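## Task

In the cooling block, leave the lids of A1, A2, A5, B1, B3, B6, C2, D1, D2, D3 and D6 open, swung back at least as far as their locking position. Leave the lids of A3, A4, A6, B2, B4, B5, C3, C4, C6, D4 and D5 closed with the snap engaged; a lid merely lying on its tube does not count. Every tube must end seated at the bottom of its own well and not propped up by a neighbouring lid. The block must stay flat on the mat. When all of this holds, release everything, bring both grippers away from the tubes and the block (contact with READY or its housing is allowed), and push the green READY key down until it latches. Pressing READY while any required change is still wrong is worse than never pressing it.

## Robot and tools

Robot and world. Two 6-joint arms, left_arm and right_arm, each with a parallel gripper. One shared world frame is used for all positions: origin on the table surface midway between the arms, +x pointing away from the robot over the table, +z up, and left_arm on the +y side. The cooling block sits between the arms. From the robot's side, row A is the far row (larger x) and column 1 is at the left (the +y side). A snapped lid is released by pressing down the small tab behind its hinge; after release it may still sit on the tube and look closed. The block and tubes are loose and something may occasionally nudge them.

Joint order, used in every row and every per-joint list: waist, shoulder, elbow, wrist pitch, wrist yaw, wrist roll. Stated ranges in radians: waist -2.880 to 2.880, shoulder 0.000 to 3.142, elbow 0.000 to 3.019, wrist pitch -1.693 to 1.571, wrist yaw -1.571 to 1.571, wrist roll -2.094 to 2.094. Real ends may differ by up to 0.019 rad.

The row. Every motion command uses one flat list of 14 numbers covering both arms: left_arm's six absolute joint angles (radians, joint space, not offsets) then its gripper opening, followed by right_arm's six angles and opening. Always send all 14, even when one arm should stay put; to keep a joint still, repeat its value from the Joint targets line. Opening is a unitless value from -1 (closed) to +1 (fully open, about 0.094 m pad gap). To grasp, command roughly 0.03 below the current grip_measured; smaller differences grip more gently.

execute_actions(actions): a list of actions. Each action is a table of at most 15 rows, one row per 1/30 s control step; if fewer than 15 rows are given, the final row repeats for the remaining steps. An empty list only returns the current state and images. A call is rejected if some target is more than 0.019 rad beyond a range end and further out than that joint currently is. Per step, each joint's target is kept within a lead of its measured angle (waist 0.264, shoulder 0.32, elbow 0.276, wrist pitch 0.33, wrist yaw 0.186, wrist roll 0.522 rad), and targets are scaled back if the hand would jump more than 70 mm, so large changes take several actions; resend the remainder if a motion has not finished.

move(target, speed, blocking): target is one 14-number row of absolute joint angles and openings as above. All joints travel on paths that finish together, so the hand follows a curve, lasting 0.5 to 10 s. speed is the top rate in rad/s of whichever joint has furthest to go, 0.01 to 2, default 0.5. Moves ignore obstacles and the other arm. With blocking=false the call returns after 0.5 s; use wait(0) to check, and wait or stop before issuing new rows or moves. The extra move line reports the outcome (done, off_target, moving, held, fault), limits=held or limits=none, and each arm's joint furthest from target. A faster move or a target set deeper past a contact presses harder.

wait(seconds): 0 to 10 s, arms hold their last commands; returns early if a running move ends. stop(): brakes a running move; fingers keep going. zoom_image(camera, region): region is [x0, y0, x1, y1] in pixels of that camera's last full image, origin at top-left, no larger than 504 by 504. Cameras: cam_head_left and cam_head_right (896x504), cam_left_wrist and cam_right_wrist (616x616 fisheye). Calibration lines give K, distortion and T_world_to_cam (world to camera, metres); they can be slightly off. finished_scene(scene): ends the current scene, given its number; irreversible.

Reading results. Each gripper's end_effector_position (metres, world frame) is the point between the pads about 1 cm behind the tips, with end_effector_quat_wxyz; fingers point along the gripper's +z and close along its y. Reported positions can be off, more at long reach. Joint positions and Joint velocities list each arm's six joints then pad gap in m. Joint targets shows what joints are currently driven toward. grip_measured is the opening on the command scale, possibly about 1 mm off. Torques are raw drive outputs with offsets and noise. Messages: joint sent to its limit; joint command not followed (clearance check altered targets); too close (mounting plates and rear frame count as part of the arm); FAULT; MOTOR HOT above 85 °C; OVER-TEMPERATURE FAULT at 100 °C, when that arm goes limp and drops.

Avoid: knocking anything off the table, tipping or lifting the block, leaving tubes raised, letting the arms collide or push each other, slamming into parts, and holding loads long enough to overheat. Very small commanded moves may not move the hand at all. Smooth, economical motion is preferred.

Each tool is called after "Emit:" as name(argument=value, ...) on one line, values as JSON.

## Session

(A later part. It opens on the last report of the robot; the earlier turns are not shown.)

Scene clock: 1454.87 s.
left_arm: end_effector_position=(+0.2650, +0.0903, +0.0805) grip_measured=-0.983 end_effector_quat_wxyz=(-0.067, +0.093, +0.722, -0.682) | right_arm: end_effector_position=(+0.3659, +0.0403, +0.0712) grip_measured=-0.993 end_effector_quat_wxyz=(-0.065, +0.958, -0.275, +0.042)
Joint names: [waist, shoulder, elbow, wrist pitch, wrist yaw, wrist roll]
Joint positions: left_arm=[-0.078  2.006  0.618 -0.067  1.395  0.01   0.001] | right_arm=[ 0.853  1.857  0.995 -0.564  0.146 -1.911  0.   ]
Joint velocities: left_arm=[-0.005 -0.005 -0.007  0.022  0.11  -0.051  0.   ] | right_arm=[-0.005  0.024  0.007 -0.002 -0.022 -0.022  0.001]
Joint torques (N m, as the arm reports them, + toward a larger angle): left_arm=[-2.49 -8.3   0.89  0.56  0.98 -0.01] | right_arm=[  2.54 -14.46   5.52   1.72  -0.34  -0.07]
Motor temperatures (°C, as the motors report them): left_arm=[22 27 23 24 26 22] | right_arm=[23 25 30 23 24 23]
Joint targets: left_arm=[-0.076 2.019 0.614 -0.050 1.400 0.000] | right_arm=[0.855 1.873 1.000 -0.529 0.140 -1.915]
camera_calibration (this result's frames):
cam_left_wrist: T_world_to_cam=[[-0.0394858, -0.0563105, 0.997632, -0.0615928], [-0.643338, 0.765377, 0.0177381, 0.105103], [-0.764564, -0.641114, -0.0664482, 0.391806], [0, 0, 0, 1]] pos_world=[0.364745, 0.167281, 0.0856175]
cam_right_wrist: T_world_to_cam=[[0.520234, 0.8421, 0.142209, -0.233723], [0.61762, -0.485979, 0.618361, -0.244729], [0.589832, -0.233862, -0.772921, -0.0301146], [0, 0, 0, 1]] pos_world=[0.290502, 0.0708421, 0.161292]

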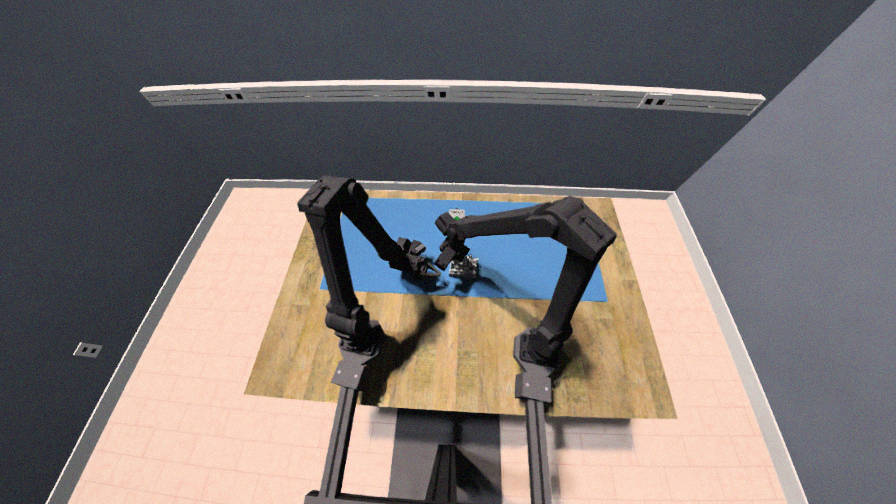

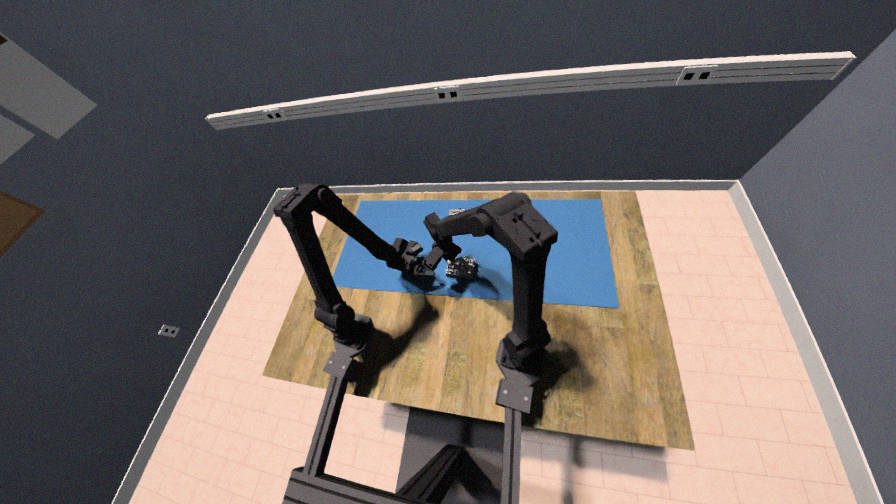

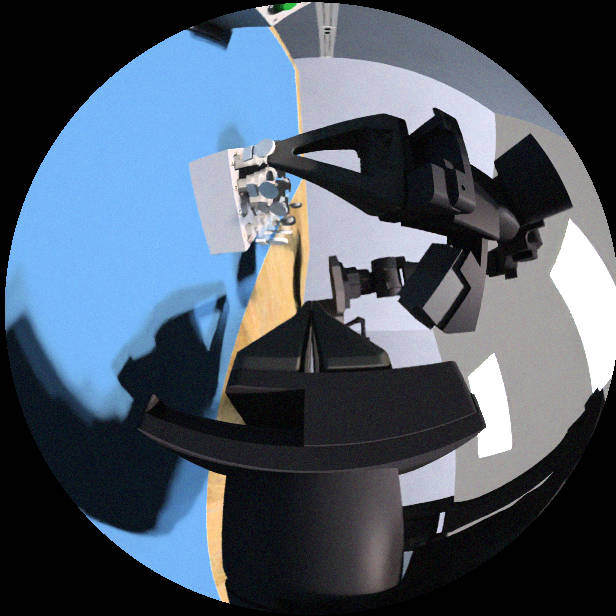

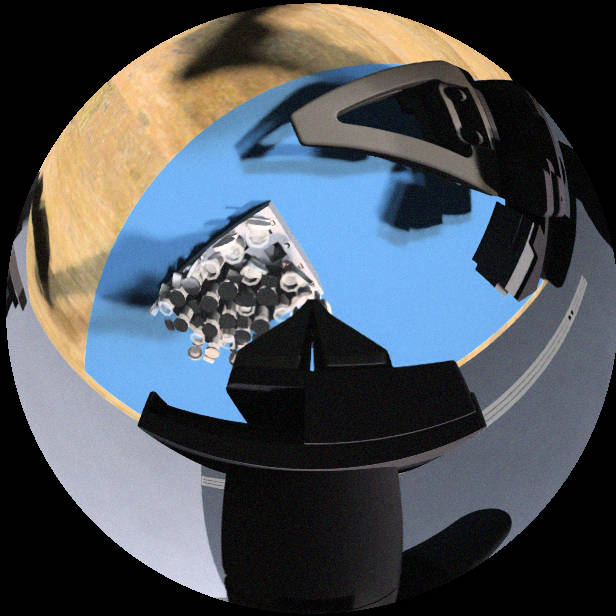

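Emit:
execute_actions(actions=[[[-0.076,2.019,0.614,-0.05,1.4,0,-1,0.855,1.86,1.0,-0.56,0.148,-1.915,-1],[-0.076,2.019,0.614,-0.05,1.4,0,-1,0.855,1.855,1.0,-0.585,0.152,-1.915,-1],[-0.076,2.019,0.614,-0.05,1.4,0,-1,0.855,1.853,1.0,-0.595,0.152,-1.915,-1],[-0.076,2.019,0.614,-0.05,1.4,0,-1,0.855,1.850,1.0,-0.602,0.152,-1.915,-1],[-0.076,2.019,0.614,-0.05,1.4,0,-1,0.855,1.845,1.0,-0.607,0.152,-1.915,-1],[-0.076,2.019,0.614,-0.05,1.4,0,-1,0.855,1.839,1.0,-0.612,0.152,-1.915,-1],[-0.076,2.019,0.614,-0.05,1.4,0,-1,0.855,1.832,1.0,-0.618,0.152,-1.915,-1],[-0.076,2.019,0.614,-0.05,1.4,0,-1,0.855,1.825,1.0,-0.624,0.152,-1.915,-1],[-0.076,2.019,0.614,-0.05,1.4,0,-1,0.855,1.818,1.0,-0.630,0.152,-1.915,-1],[-0.076,2.019,0.614,-0.05,1.4,0,-1,0.855,1.812,1.0,-0.636,0.152,-1.915,-1],[-0.076,2.019,0.614,-0.05,1.4,0,-1,0.855,1.807,1.01,-0.642,0.152,-1.915,-1],[-0.076,2.019,0.614,-0.05,1.4,0,-1,0.855,1.803,1.02,-0.648,0.152,-1.915,-1],[-0.076,2.019,0.614,-0.05,1.4,0,-1,0.855,1.80,1.03,-0.654,0.152,-1.915,-1],[-0.076,2.019,0.614,-0.05,1.4,0,-1,0.855,1.80,1.03,-0.66,0.152,-1.915,-1],[-0.076,2.019,0.614,-0.05,1.4,0,-1,0.855,1.80,1.03,-0.66,0.152,-1.915,-1]]])

Emit:
move(target=[-0.076,2.019,0.614,-0.05,1.4,0,-1,0.65,2.163,1.73,-1.128,0.16,-1.915,-1], speed=0.7)

Emit:
zoom_image(camera="cam_left_wrist", region=[220, 110, 340, 250])

Scene clock: 1477.27 s.
left_arm: end_effector_position=(+0.2650, +0.0903, +0.0805) grip_measured=-0.983 end_effector_quat_wxyz=(-0.067, +0.093, +0.722, -0.682) | right_arm: end_effector_position=(+0.3616, +0.0320, +0.0916) grip_measured=-0.993 end_effector_quat_wxyz=(-0.056, +0.960, -0.273, +0.037)
Joint names: [waist, shoulder, elbow, wrist pitch, wrist yaw, wrist roll]
Joint positions: left_arm=[-0.078  2.006  0.618 -0.067  1.395  0.01   0.001] | right_arm=[ 0.853  1.806  0.995 -0.636  0.149 -1.911  0.   ]
Joint velocities: left_arm=[-0.005 -0.005  0.007 -0.007 -0.095 -0.051 -0.001] | right_arm=[-0.005 -0.181 -0.002 -0.115 -0.007 -0.022  0.001]
Joint torques (N m, as the arm reports them, + toward a larger angle): left_arm=[-2.7  -8.39  0.85  0.53  0.95 -0.02] | right_arm=[  2.79 -13.94   7.75  -0.24   0.07  -0.08]
Motor temperatures (°C, as the motors report them): left_arm=[22 27 23 24 26 22] | right_arm=[23 25 30 23 24 23]
Joint targets: left_arm=[-0.076 2.019 0.614 -0.050 1.400 -0.000] | right_arm=[0.855 1.800 1.030 -0.660 0.152 -1.915]
camera_calibration (this result's frames):
cam_left_wrist: T_world_to_cam=[[-0.0394858, -0.0563105, 0.997632, -0.0615928], [-0.643338, 0.765377, 0.0177381, 0.105103], [-0.764564, -0.641114, -0.0664482, 0.391806], [0, 0, 0, 1]] pos_world=[0.364745, 0.167281, 0.0856175]
cam_right_wrist: T_world_to_cam=[[0.519795, 0.845578, 0.121698, -0.225439], [0.627597, -0.474618, 0.617139, -0.26259], [0.579599, -0.244408, -0.777386, -0.00929963], [0, 0, 0, 1]] pos_world=[0.287373, 0.0637236, 0.18226]

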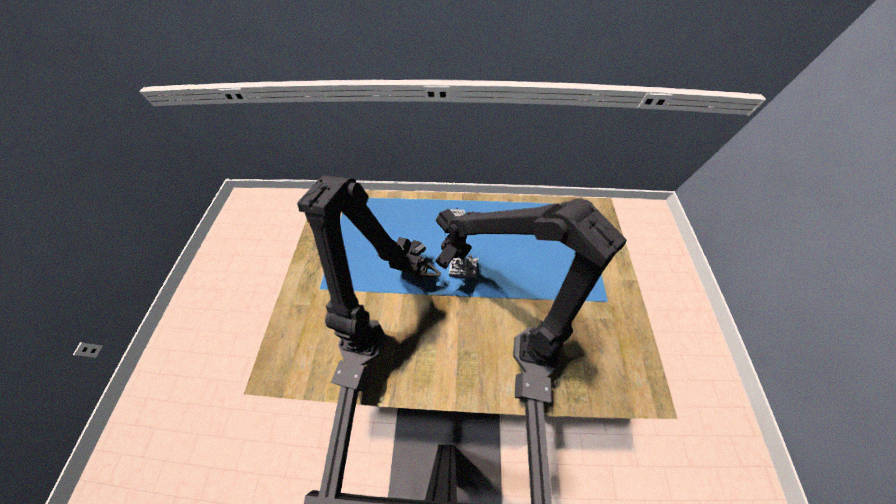

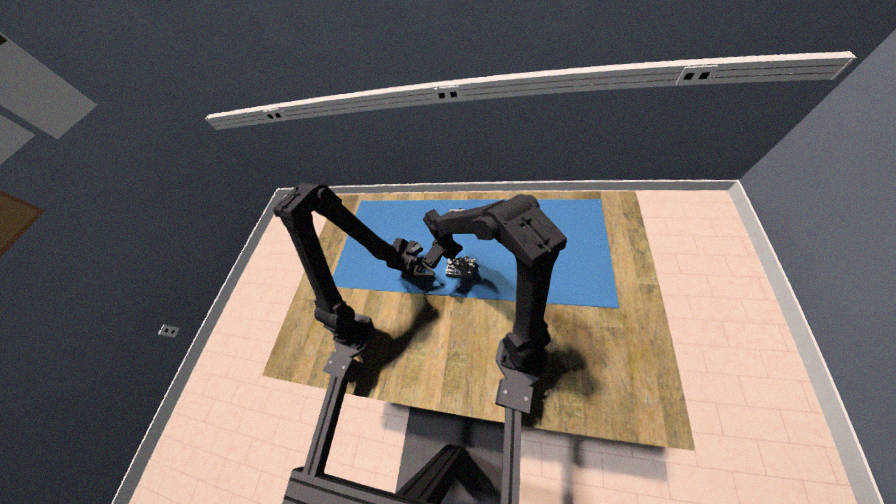

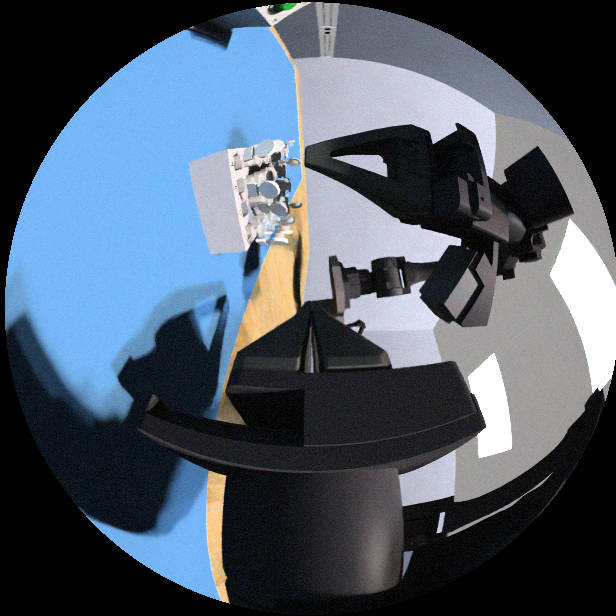

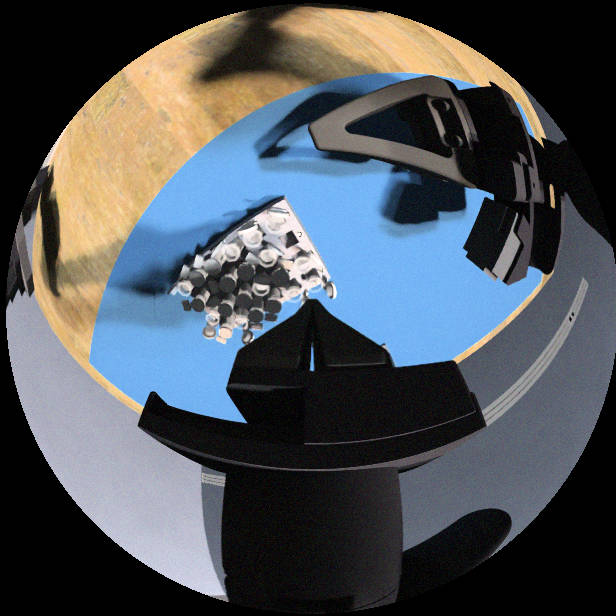

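Scene clock: 1478.87 s.
left_arm: end_effector_position=(+0.2650, +0.0903, +0.0805) grip_measured=-0.983 end_effector_quat_wxyz=(-0.067, +0.093, +0.722, -0.682) | right_arm: end_effector_position=(+0.5499, +0.0217, +0.1089) grip_measured=-0.993 end_effector_quat_wxyz=(+0.010, +0.934, -0.358, -0.004)
Joint names: [waist, shoulder, elbow, wrist pitch, wrist yaw, wrist roll]
Joint positions: left_arm=[-0.078  2.006  0.618 -0.067  1.395  0.01   0.001] | right_arm=[ 0.654  2.143  1.682 -1.112  0.158 -1.911  0.   ]
Joint velocities: left_arm=[-0.005 -0.005  0.002  0.002 -0.022 -0.022 -0.001] | right_arm=[ 0.005  0.015 -0.007  0.017 -0.022  0.022 -0.001]
Joint torques (N m, as the arm reports them, + toward a larger angle): left_arm=[-2.57 -8.28  0.8   0.54  0.97 -0.02] | right_arm=[  3.71 -18.54   9.75  -0.51   0.16  -0.11]
Motor temperatures (°C, as the motors report them): left_arm=[22 27 23 24 26 22] | right_arm=[23 26 30 23 24 23]
Joint targets: left_arm=[-0.076 2.019 0.614 -0.050 1.400 0.000] | right_arm=[0.650 2.163 1.730 -1.128 0.160 -1.915]
move: off_target (right_arm); limits=none; left_arm: farthest joint: the wrist pitch, 0.017 radians from its target (0.017 radians at the start); right_arm: farthest joint: the elbow, 0.048 radians from its target (0.735 radians at the start)
camera_calibration (this result's frames):
cam_left_wrist: T_world_to_cam=[[-0.0394858, -0.0563105, 0.997632, -0.0615928], [-0.643338, 0.765377, 0.0177381, 0.105103], [-0.764564, -0.641114, -0.0664482, 0.391806], [0, 0, 0, 1]] pos_world=[0.364745, 0.167281, 0.0856175]
cam_right_wrist: T_world_to_cam=[[0.667527, 0.744091, -0.0271156, -0.379546], [0.612383, -0.527927, 0.588455, -0.383649], [0.423549, -0.409415, -0.808075, -0.0147563], [0, 0, 0, 1]] pos_world=[0.494548, 0.0738362, 0.203545]

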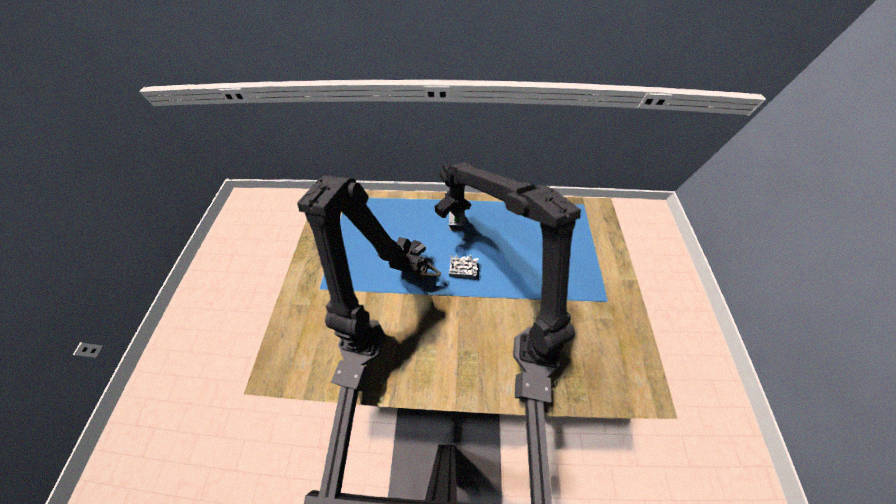

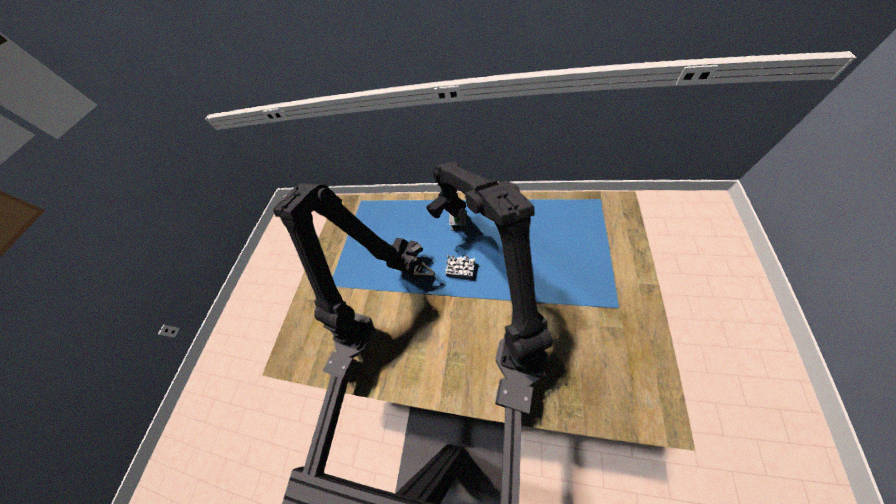

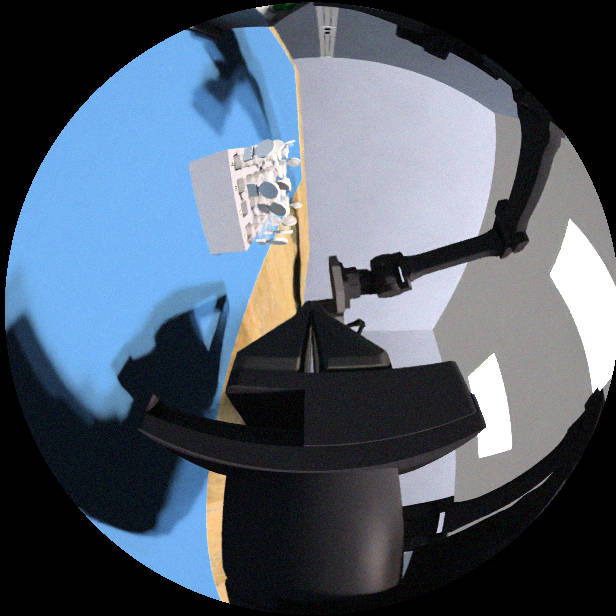

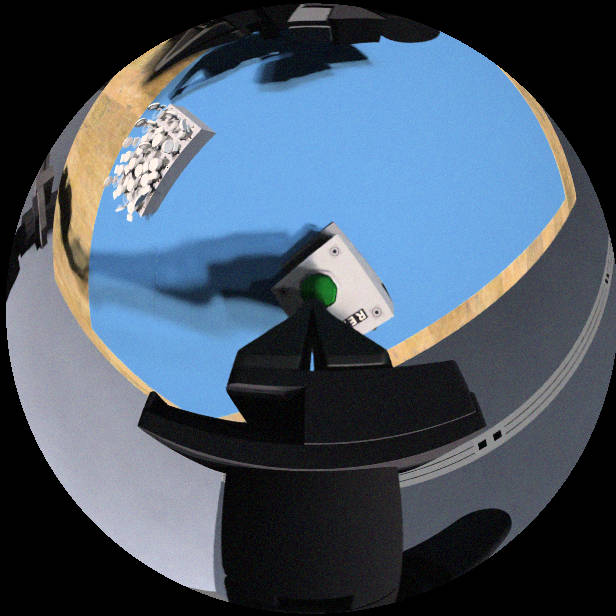

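Region (220, 110, 340, 250) of cam_left_wrist's 616x616 image, scaled by 3.600, with more detail than that image has; it fills the left 432 columns of this view, and the rest is white.

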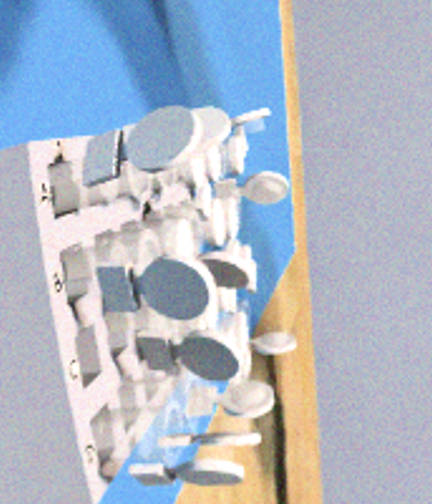

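Emit:
zoom_image(camera="cam_right_wrist", region=[95, 95, 225, 225])

Emit:
zoom_image(camera="cam_right_wrist", region=[260, 220, 400, 340])

Region (95, 95, 225, 225) of cam_right_wrist's 616x616 image, scaled by 3.877, with more detail than that image has.

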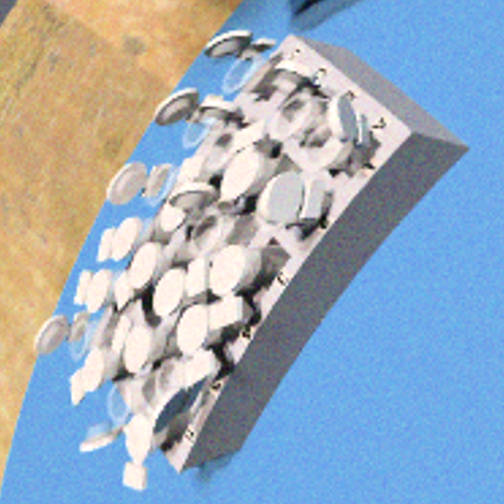

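Region (260, 220, 400, 340) of cam_right_wrist's 616x616 image, scaled by 3.600, with more detail than that image has; it fills the top 432 rows of this view, and the rest is white.

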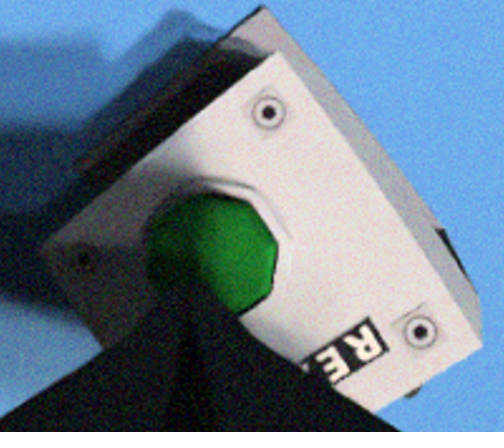

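Emit:
execute_actions(actions=[])

Scene clock: 1499.27 s.
left_arm: end_effector_position=(+0.2650, +0.0903, +0.0805) grip_measured=-0.983 end_effector_quat_wxyz=(-0.067, +0.093, +0.722, -0.682) | right_arm: end_effector_position=(+0.5499, +0.0217, +0.1089) grip_measured=-0.993 end_effector_quat_wxyz=(+0.010, +0.934, -0.358, -0.004)
Joint names: [waist, shoulder, elbow, wrist pitch, wrist yaw, wrist roll]
Joint positions: left_arm=[-0.078  2.006  0.618 -0.067  1.395  0.01   0.001] | right_arm=[ 0.654  2.143  1.682 -1.112  0.158 -1.911  0.   ]
Joint velocities: left_arm=[ 0.005 -0.015 -0.012  0.007  0.007  0.007  0.002] | right_arm=[ 0.005 -0.005 -0.002 -0.007 -0.051 -0.081 -0.   ]
Joint torques (N m, as the arm reports them, + toward a larger angle): left_arm=[-2.68 -8.14  0.85  0.62  0.96 -0.02] | right_arm=[  3.9  -19.51   9.87  -0.5    0.06  -0.07]
Motor temperatures (°C, as the motors report them): left_arm=[22 27 23 24 26 22] | right_arm=[23 26 34 23 24 23]
Joint targets: left_arm=[-0.076 2.019 0.614 -0.050 1.400 0.000] | right_arm=[0.650 2.163 1.730 -1.128 0.160 -1.915]
camera_calibration (this result's frames):
cam_left_wrist: T_world_to_cam=[[-0.0394858, -0.0563105, 0.997632, -0.0615928], [-0.643338, 0.765377, 0.0177381, 0.105103], [-0.764564, -0.641114, -0.0664482, 0.391806], [0, 0, 0, 1]] pos_world=[0.364745, 0.167281, 0.0856175]
cam_right_wrist: T_world_to_cam=[[0.667527, 0.744091, -0.0271156, -0.379546], [0.612383, -0.527927, 0.588455, -0.383649], [0.423549, -0.409415, -0.808075, -0.0147563], [0, 0, 0, 1]] pos_world=[0.494548, 0.0738362, 0.203545]

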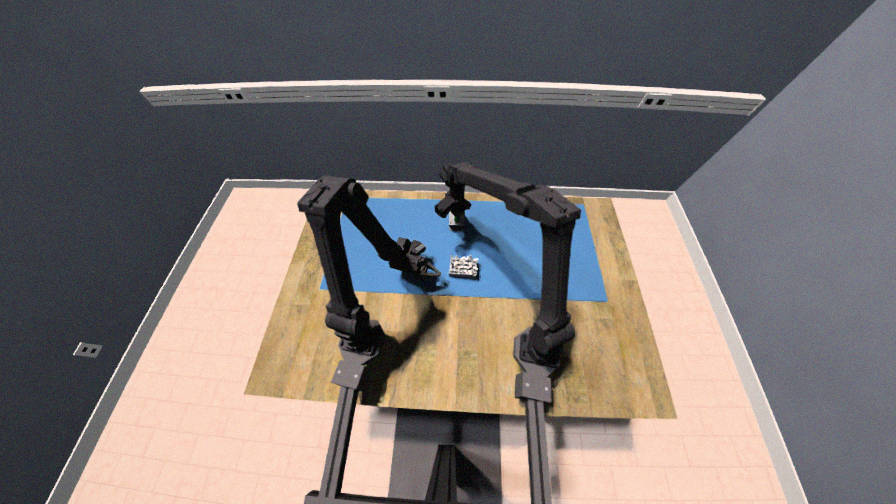

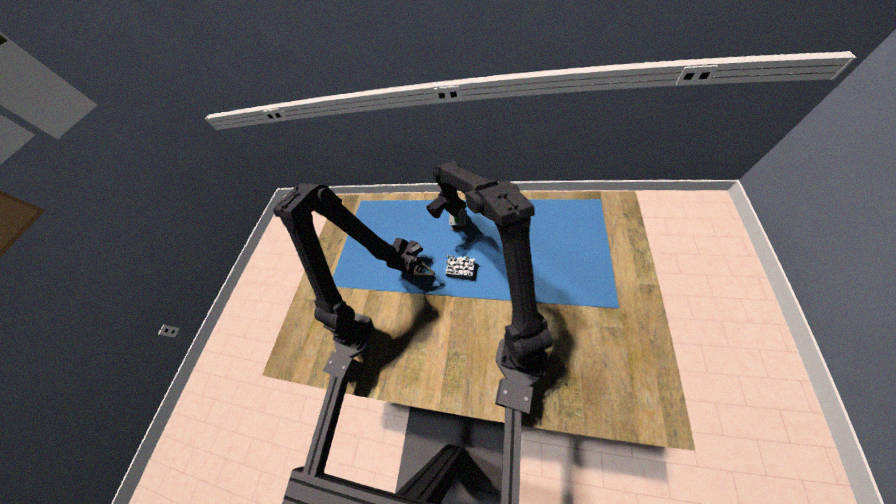

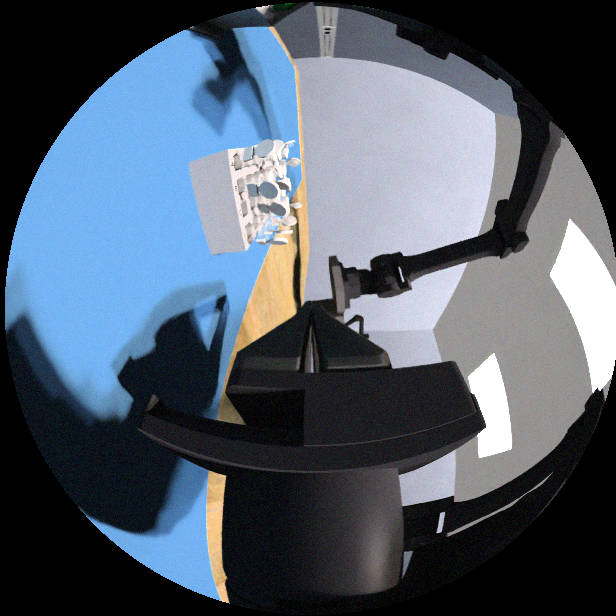

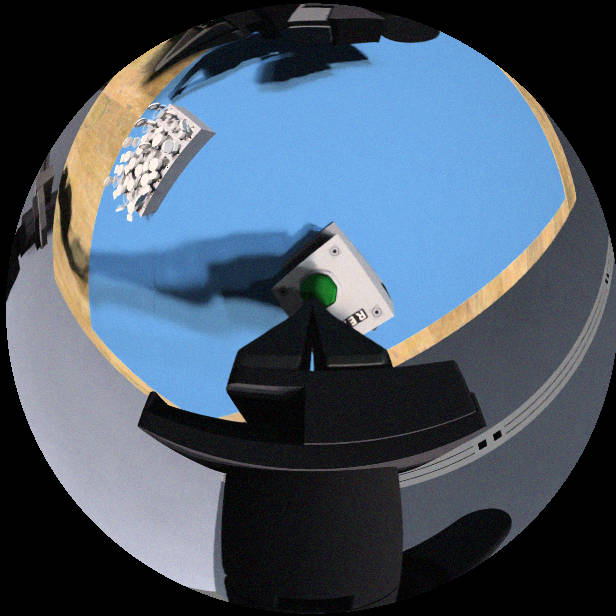

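Emit:
execute_actions(actions=[[[-0.07,2.0,0.614,-0.05,1.4,0,-1,0.65,2.165,1.72,-1.11,0.16,-1.915,-1],[-0.064,1.985,0.614,-0.05,1.4,0,-1,0.65,2.167,1.71,-1.095,0.16,-1.915,-1],[-0.058,1.97,0.614,-0.05,1.4,0,-1,0.65,2.169,1.70,-1.09,0.16,-1.915,-1],[-0.052,1.96,0.614,-0.05,1.4,0,-1,0.65,2.171,1.695,-1.086,0.16,-1.915,-1],[-0.046,1.95,0.614,-0.05,1.4,0,-1,0.65,2.173,1.69,-1.082,0.16,-1.915,-1],[-0.04,1.94,0.614,-0.05,1.4,0,-1,0.65,2.175,1.685,-1.078,0.16,-1.915,-1],[-0.034,1.93,0.614,-0.05,1.4,0,-1,0.65,2.177,1.685,-1.074,0.16,-1.915,-1],[-0.028,1.92,0.614,-0.05,1.4,0,-1,0.65,2.179,1.685,-1.07,0.16,-1.915,-1],[-0.022,1.91,0.614,-0.05,1.4,0,-1,0.65,2.181,1.685,-1.066,0.16,-1.915,-1],[-0.016,1.90,0.614,-0.05,1.4,0,-1,0.65,2.183,1.685,-1.063,0.16,-1.915,-1],[-0.01,1.89,0.614,-0.05,1.4,0,-1,0.65,2.185,1.685,-1.06,0.16,-1.915,-1],[-0.004,1.88,0.614,-0.05,1.4,0,-1,0.65,2.187,1.685,-1.058,0.16,-1.915,-1],[0.002,1.87,0.614,-0.05,1.4,0,-1,0.65,2.189,1.685,-1.056,0.16,-1.915,-1],[0.008,1.86,0.614,-0.05,1.4,0,-1,0.65,2.191,1.685,-1.055,0.16,-1.915,-1],[0.014,1.85,0.614,-0.05,1.4,0,-1,0.65,2.192,1.685,-1.055,0.16,-1.915,-1]]])

Scene clock: 1510.37 s.
left_arm: end_effector_position=(+0.3022, +0.1118, +0.1092) grip_measured=-0.983 end_effector_quat_wxyz=(-0.001, +0.096, +0.724, -0.683) | right_arm: end_effector_position=(+0.5546, +0.0261, +0.0967) grip_measured=-0.993 end_effector_quat_wxyz=(+0.004, +0.933, -0.359, +0.002)
Joint names: [waist, shoulder, elbow, wrist pitch, wrist yaw, wrist roll]
Joint positions: left_arm=[-0.003  1.894  0.618 -0.067  1.395  0.01   0.001] | right_arm=[ 0.654  2.163  1.682 -1.074  0.159 -1.911  0.   ]
Joint velocities: left_arm=[ 0.181 -0.327 -0.017  0.012  0.022  0.022 -0.001] | right_arm=[-0.015 -0.005 -0.007  0.032 -0.022 -0.007 -0.001]
Joint torques (N m, as the arm reports them, + toward a larger angle): left_arm=[ -2.14 -10.9    1.84   0.61   0.96  -0.03] | right_arm=[  3.6  -18.64   6.87   0.87  -0.04  -0.09]
Motor temperatures (°C, as the motors report them): left_arm=[22 27 23 24 26 22] | right_arm=[23 27 35 23 24 23]
Joint targets: left_arm=[0.014 1.850 0.614 -0.050 1.400 -0.000] | right_arm=[0.650 2.192 1.685 -1.055 0.160 -1.915]
camera_calibration (this result's frames):
cam_left_wrist: T_world_to_cam=[[-0.136265, -0.0517934, 0.989318, -0.0578768], [-0.704626, 0.707034, -0.0600375, 0.145643], [-0.696372, -0.70528, -0.132839, 0.429716], [0, 0, 0, 1]] pos_world=[0.39398, 0.197098, 0.123086]
cam_right_wrist: T_world_to_cam=[[0.669776, 0.74248, -0.0111667, -0.389007], [0.601641, -0.533792, 0.594217, -0.371465], [0.435233, -0.404711, -0.804227, -0.0317558], [0, 0, 0, 1]] pos_world=[0.497857, 0.0776932, 0.190848]

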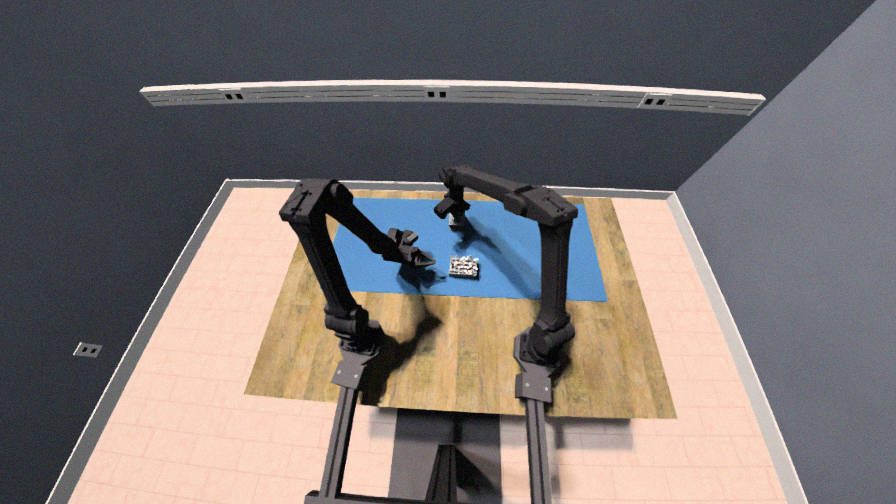

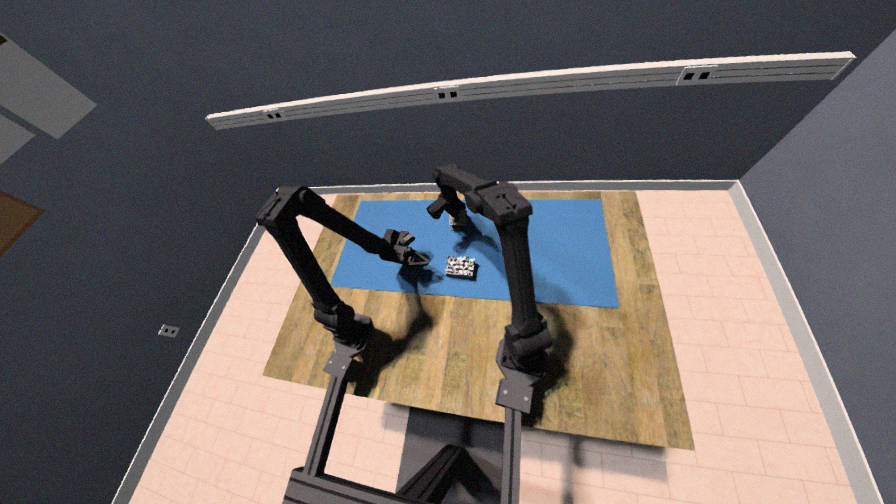

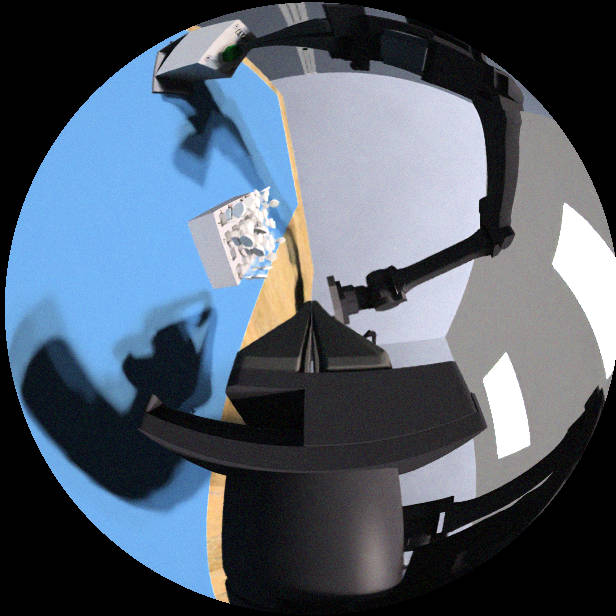

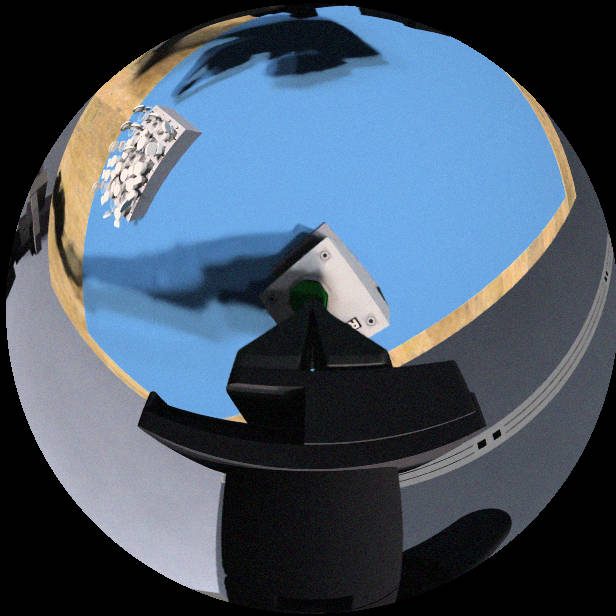

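Emit:
zoom_image(camera="cam_left_wrist", region=[180, 170, 300, 300])

Emit:
zoom_image(camera="cam_left_wrist", region=[150, 10, 290, 110])

Region (180, 170, 300, 300) of cam_left_wrist's 616x616 image, scaled by 3.877, with more detail than that image has; it fills the left 465 columns of this view, and the rest is white.

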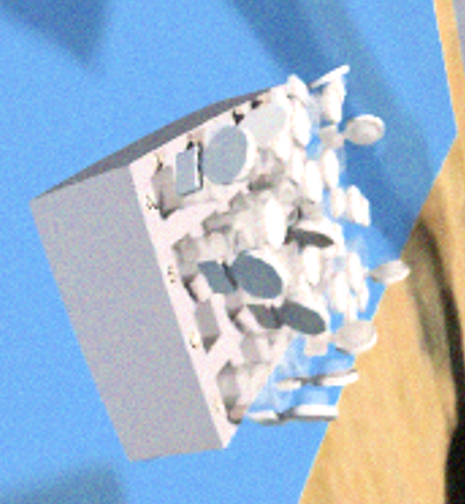

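Region (150, 10, 290, 110) of cam_left_wrist's 616x616 image, scaled by 3.600, with more detail than that image has; it fills the top 360 rows of this view, and the rest is white.

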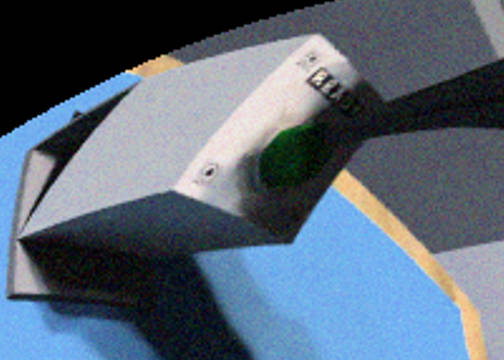

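Emit:
execute_actions(actions=[[[0.014,1.85,0.614,-0.05,1.4,0,-1,0.65,2.194,1.685,-1.055,0.16,-1.915,-1],[0.014,1.85,0.614,-0.05,1.4,0,-1,0.65,2.196,1.685,-1.054,0.16,-1.915,-1],[0.014,1.85,0.614,-0.05,1.4,0,-1,0.65,2.198,1.685,-1.053,0.16,-1.915,-1],[0.014,1.85,0.614,-0.05,1.4,0,-1,0.65,2.200,1.685,-1.052,0.16,-1.915,-1],[0.014,1.85,0.614,-0.05,1.4,0,-1,0.65,2.202,1.685,-1.051,0.16,-1.915,-1],[0.014,1.85,0.614,-0.05,1.4,0,-1,0.65,2.204,1.685,-1.05,0.16,-1.915,-1],[0.014,1.85,0.614,-0.05,1.4,0,-1,0.65,2.206,1.685,-1.05,0.16,-1.915,-1],[0.014,1.85,0.614,-0.05,1.4,0,-1,0.65,2.208,1.685,-1.05,0.16,-1.915,-1],[0.014,1.85,0.614,-0.05,1.4,0,-1,0.65,2.21,1.685,-1.05,0.16,-1.915,-1],[0.014,1.85,0.614,-0.05,1.4,0,-1,0.65,2.212,1.685,-1.05,0.16,-1.915,-1],[0.014,1.85,0.614,-0.05,1.4,0,-1,0.65,2.214,1.685,-1.05,0.16,-1.915,-1]]])

Scene clock: 1519.70 s.
left_arm: end_effector_position=(+0.3100, +0.1164, +0.1171) grip_measured=-0.983 end_effector_quat_wxyz=(+0.015, +0.100, +0.723, -0.683) | right_arm: end_effector_position=(+0.5548, +0.0262, +0.0967) grip_measured=-0.993 end_effector_quat_wxyz=(+0.003, +0.933, -0.360, +0.003)
Joint names: [waist, shoulder, elbow, wrist pitch, wrist yaw, wrist roll]
Joint positions: left_arm=[ 0.011  1.866  0.618 -0.065  1.395  0.01   0.001] | right_arm=[ 0.654  2.163  1.682 -1.073  0.159 -1.911  0.   ]
Joint velocities: left_arm=[-0.005 -0.005  0.007  0.017  0.022 -0.022 -0.   ] | right_arm=[-0.024 -0.005 -0.017 -0.002 -0.022 -0.051  0.001]
Joint torques (N m, as the arm reports them, + toward a larger angle): left_arm=[-2.25 -9.93  2.23  0.59  0.94 -0.03] | right_arm=[  3.84 -16.39   6.87   1.     0.01  -0.08]
Motor temperatures (°C, as the motors report them): left_arm=[22 27 23 24 26 22] | right_arm=[23 27 34 23 24 23]
Joint targets: left_arm=[0.014 1.850 0.614 -0.050 1.400 0.000] | right_arm=[0.650 2.214 1.685 -1.050 0.160 -1.915]
camera_calibration (this result's frames):
cam_left_wrist: T_world_to_cam=[[-0.162963, -0.0513684, 0.985294, -0.0556935], [-0.714635, 0.694677, -0.0819803, 0.155431], [-0.68025, -0.717485, -0.149916, 0.437853], [0, 0, 0, 1]] pos_world=[0.39985, 0.203318, 0.133258]
cam_right_wrist: T_world_to_cam=[[0.669914, 0.74237, -0.0101009, -0.389447], [0.600958, -0.534214, 0.594529, -0.371181], [0.435965, -0.404353, -0.804011, -0.0322457], [0, 0, 0, 1]] pos_world=[0.498018, 0.0777849, 0.190818]

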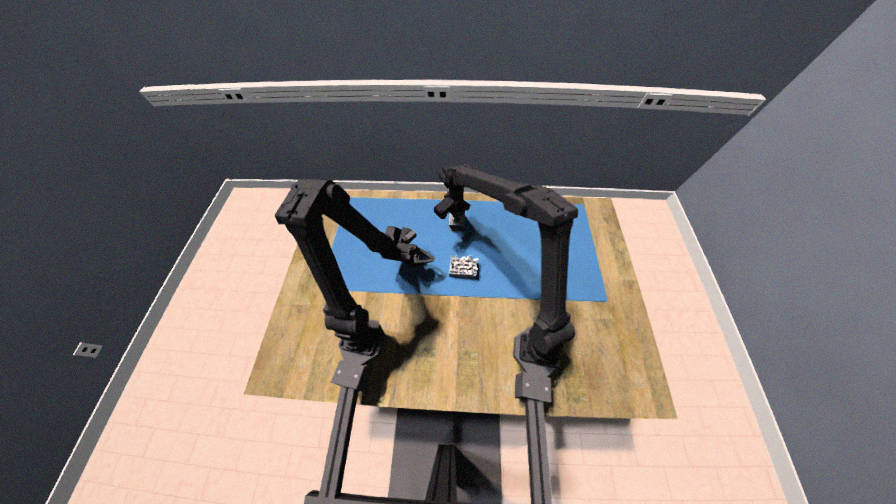

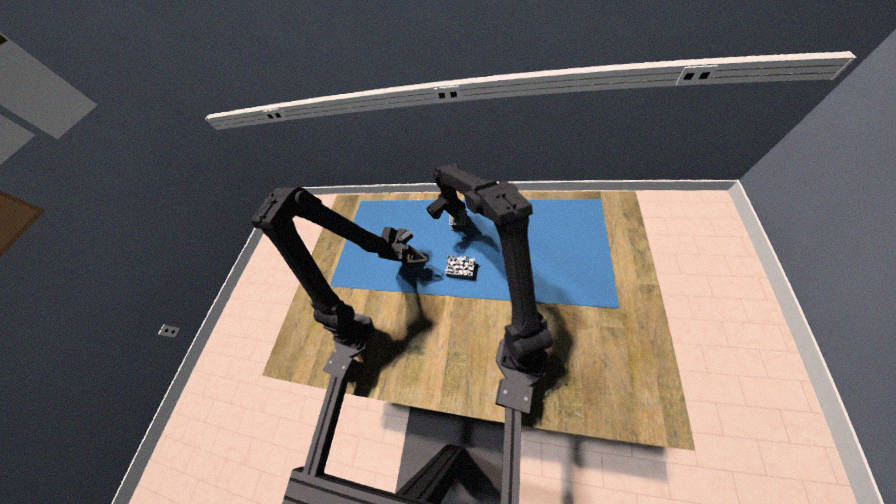

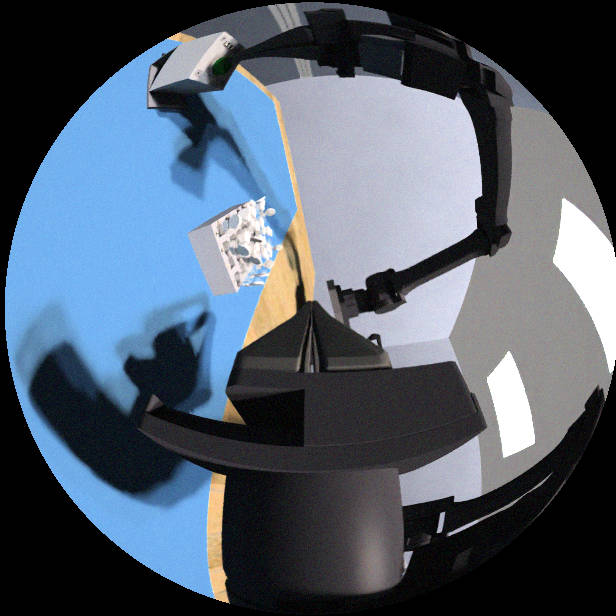

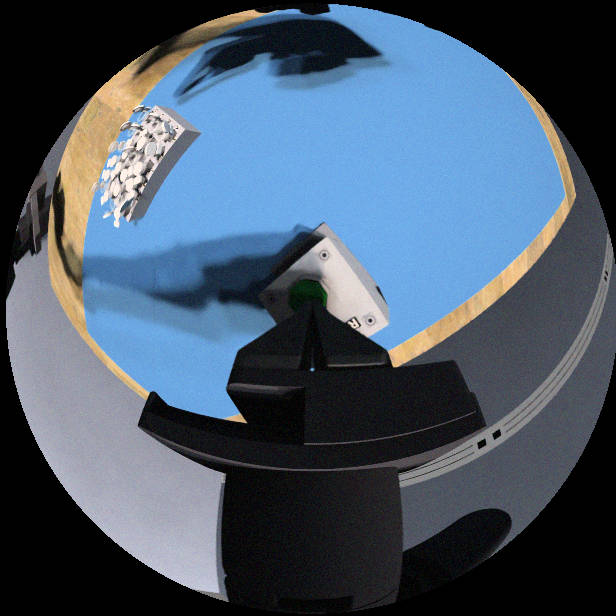

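Emit:
zoom_image(camera="cam_right_wrist", region=[240, 210, 400, 350])

Emit:
zoom_image(camera="cam_left_wrist", region=[140, 20, 280, 120])

Region (240, 210, 400, 350) of cam_right_wrist's 616x616 image, scaled by 3.150, with more detail than that image has; it fills the top 441 rows of this view, and the rest is white.

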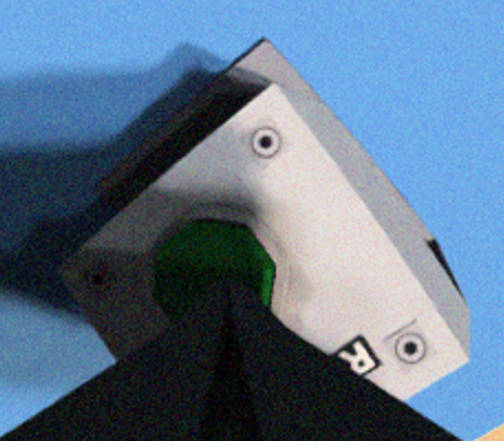

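Region (140, 20, 280, 120) of cam_left_wrist's 616x616 image, scaled by 3.600, with more detail than that image has; it fills the top 360 rows of this view, and the rest is white.

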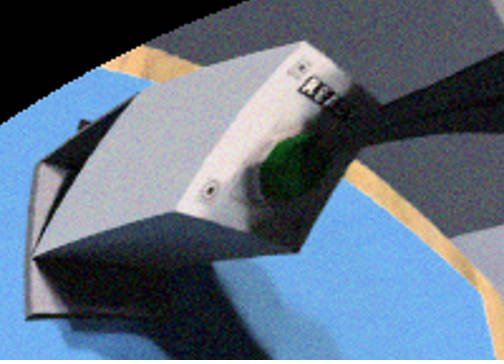

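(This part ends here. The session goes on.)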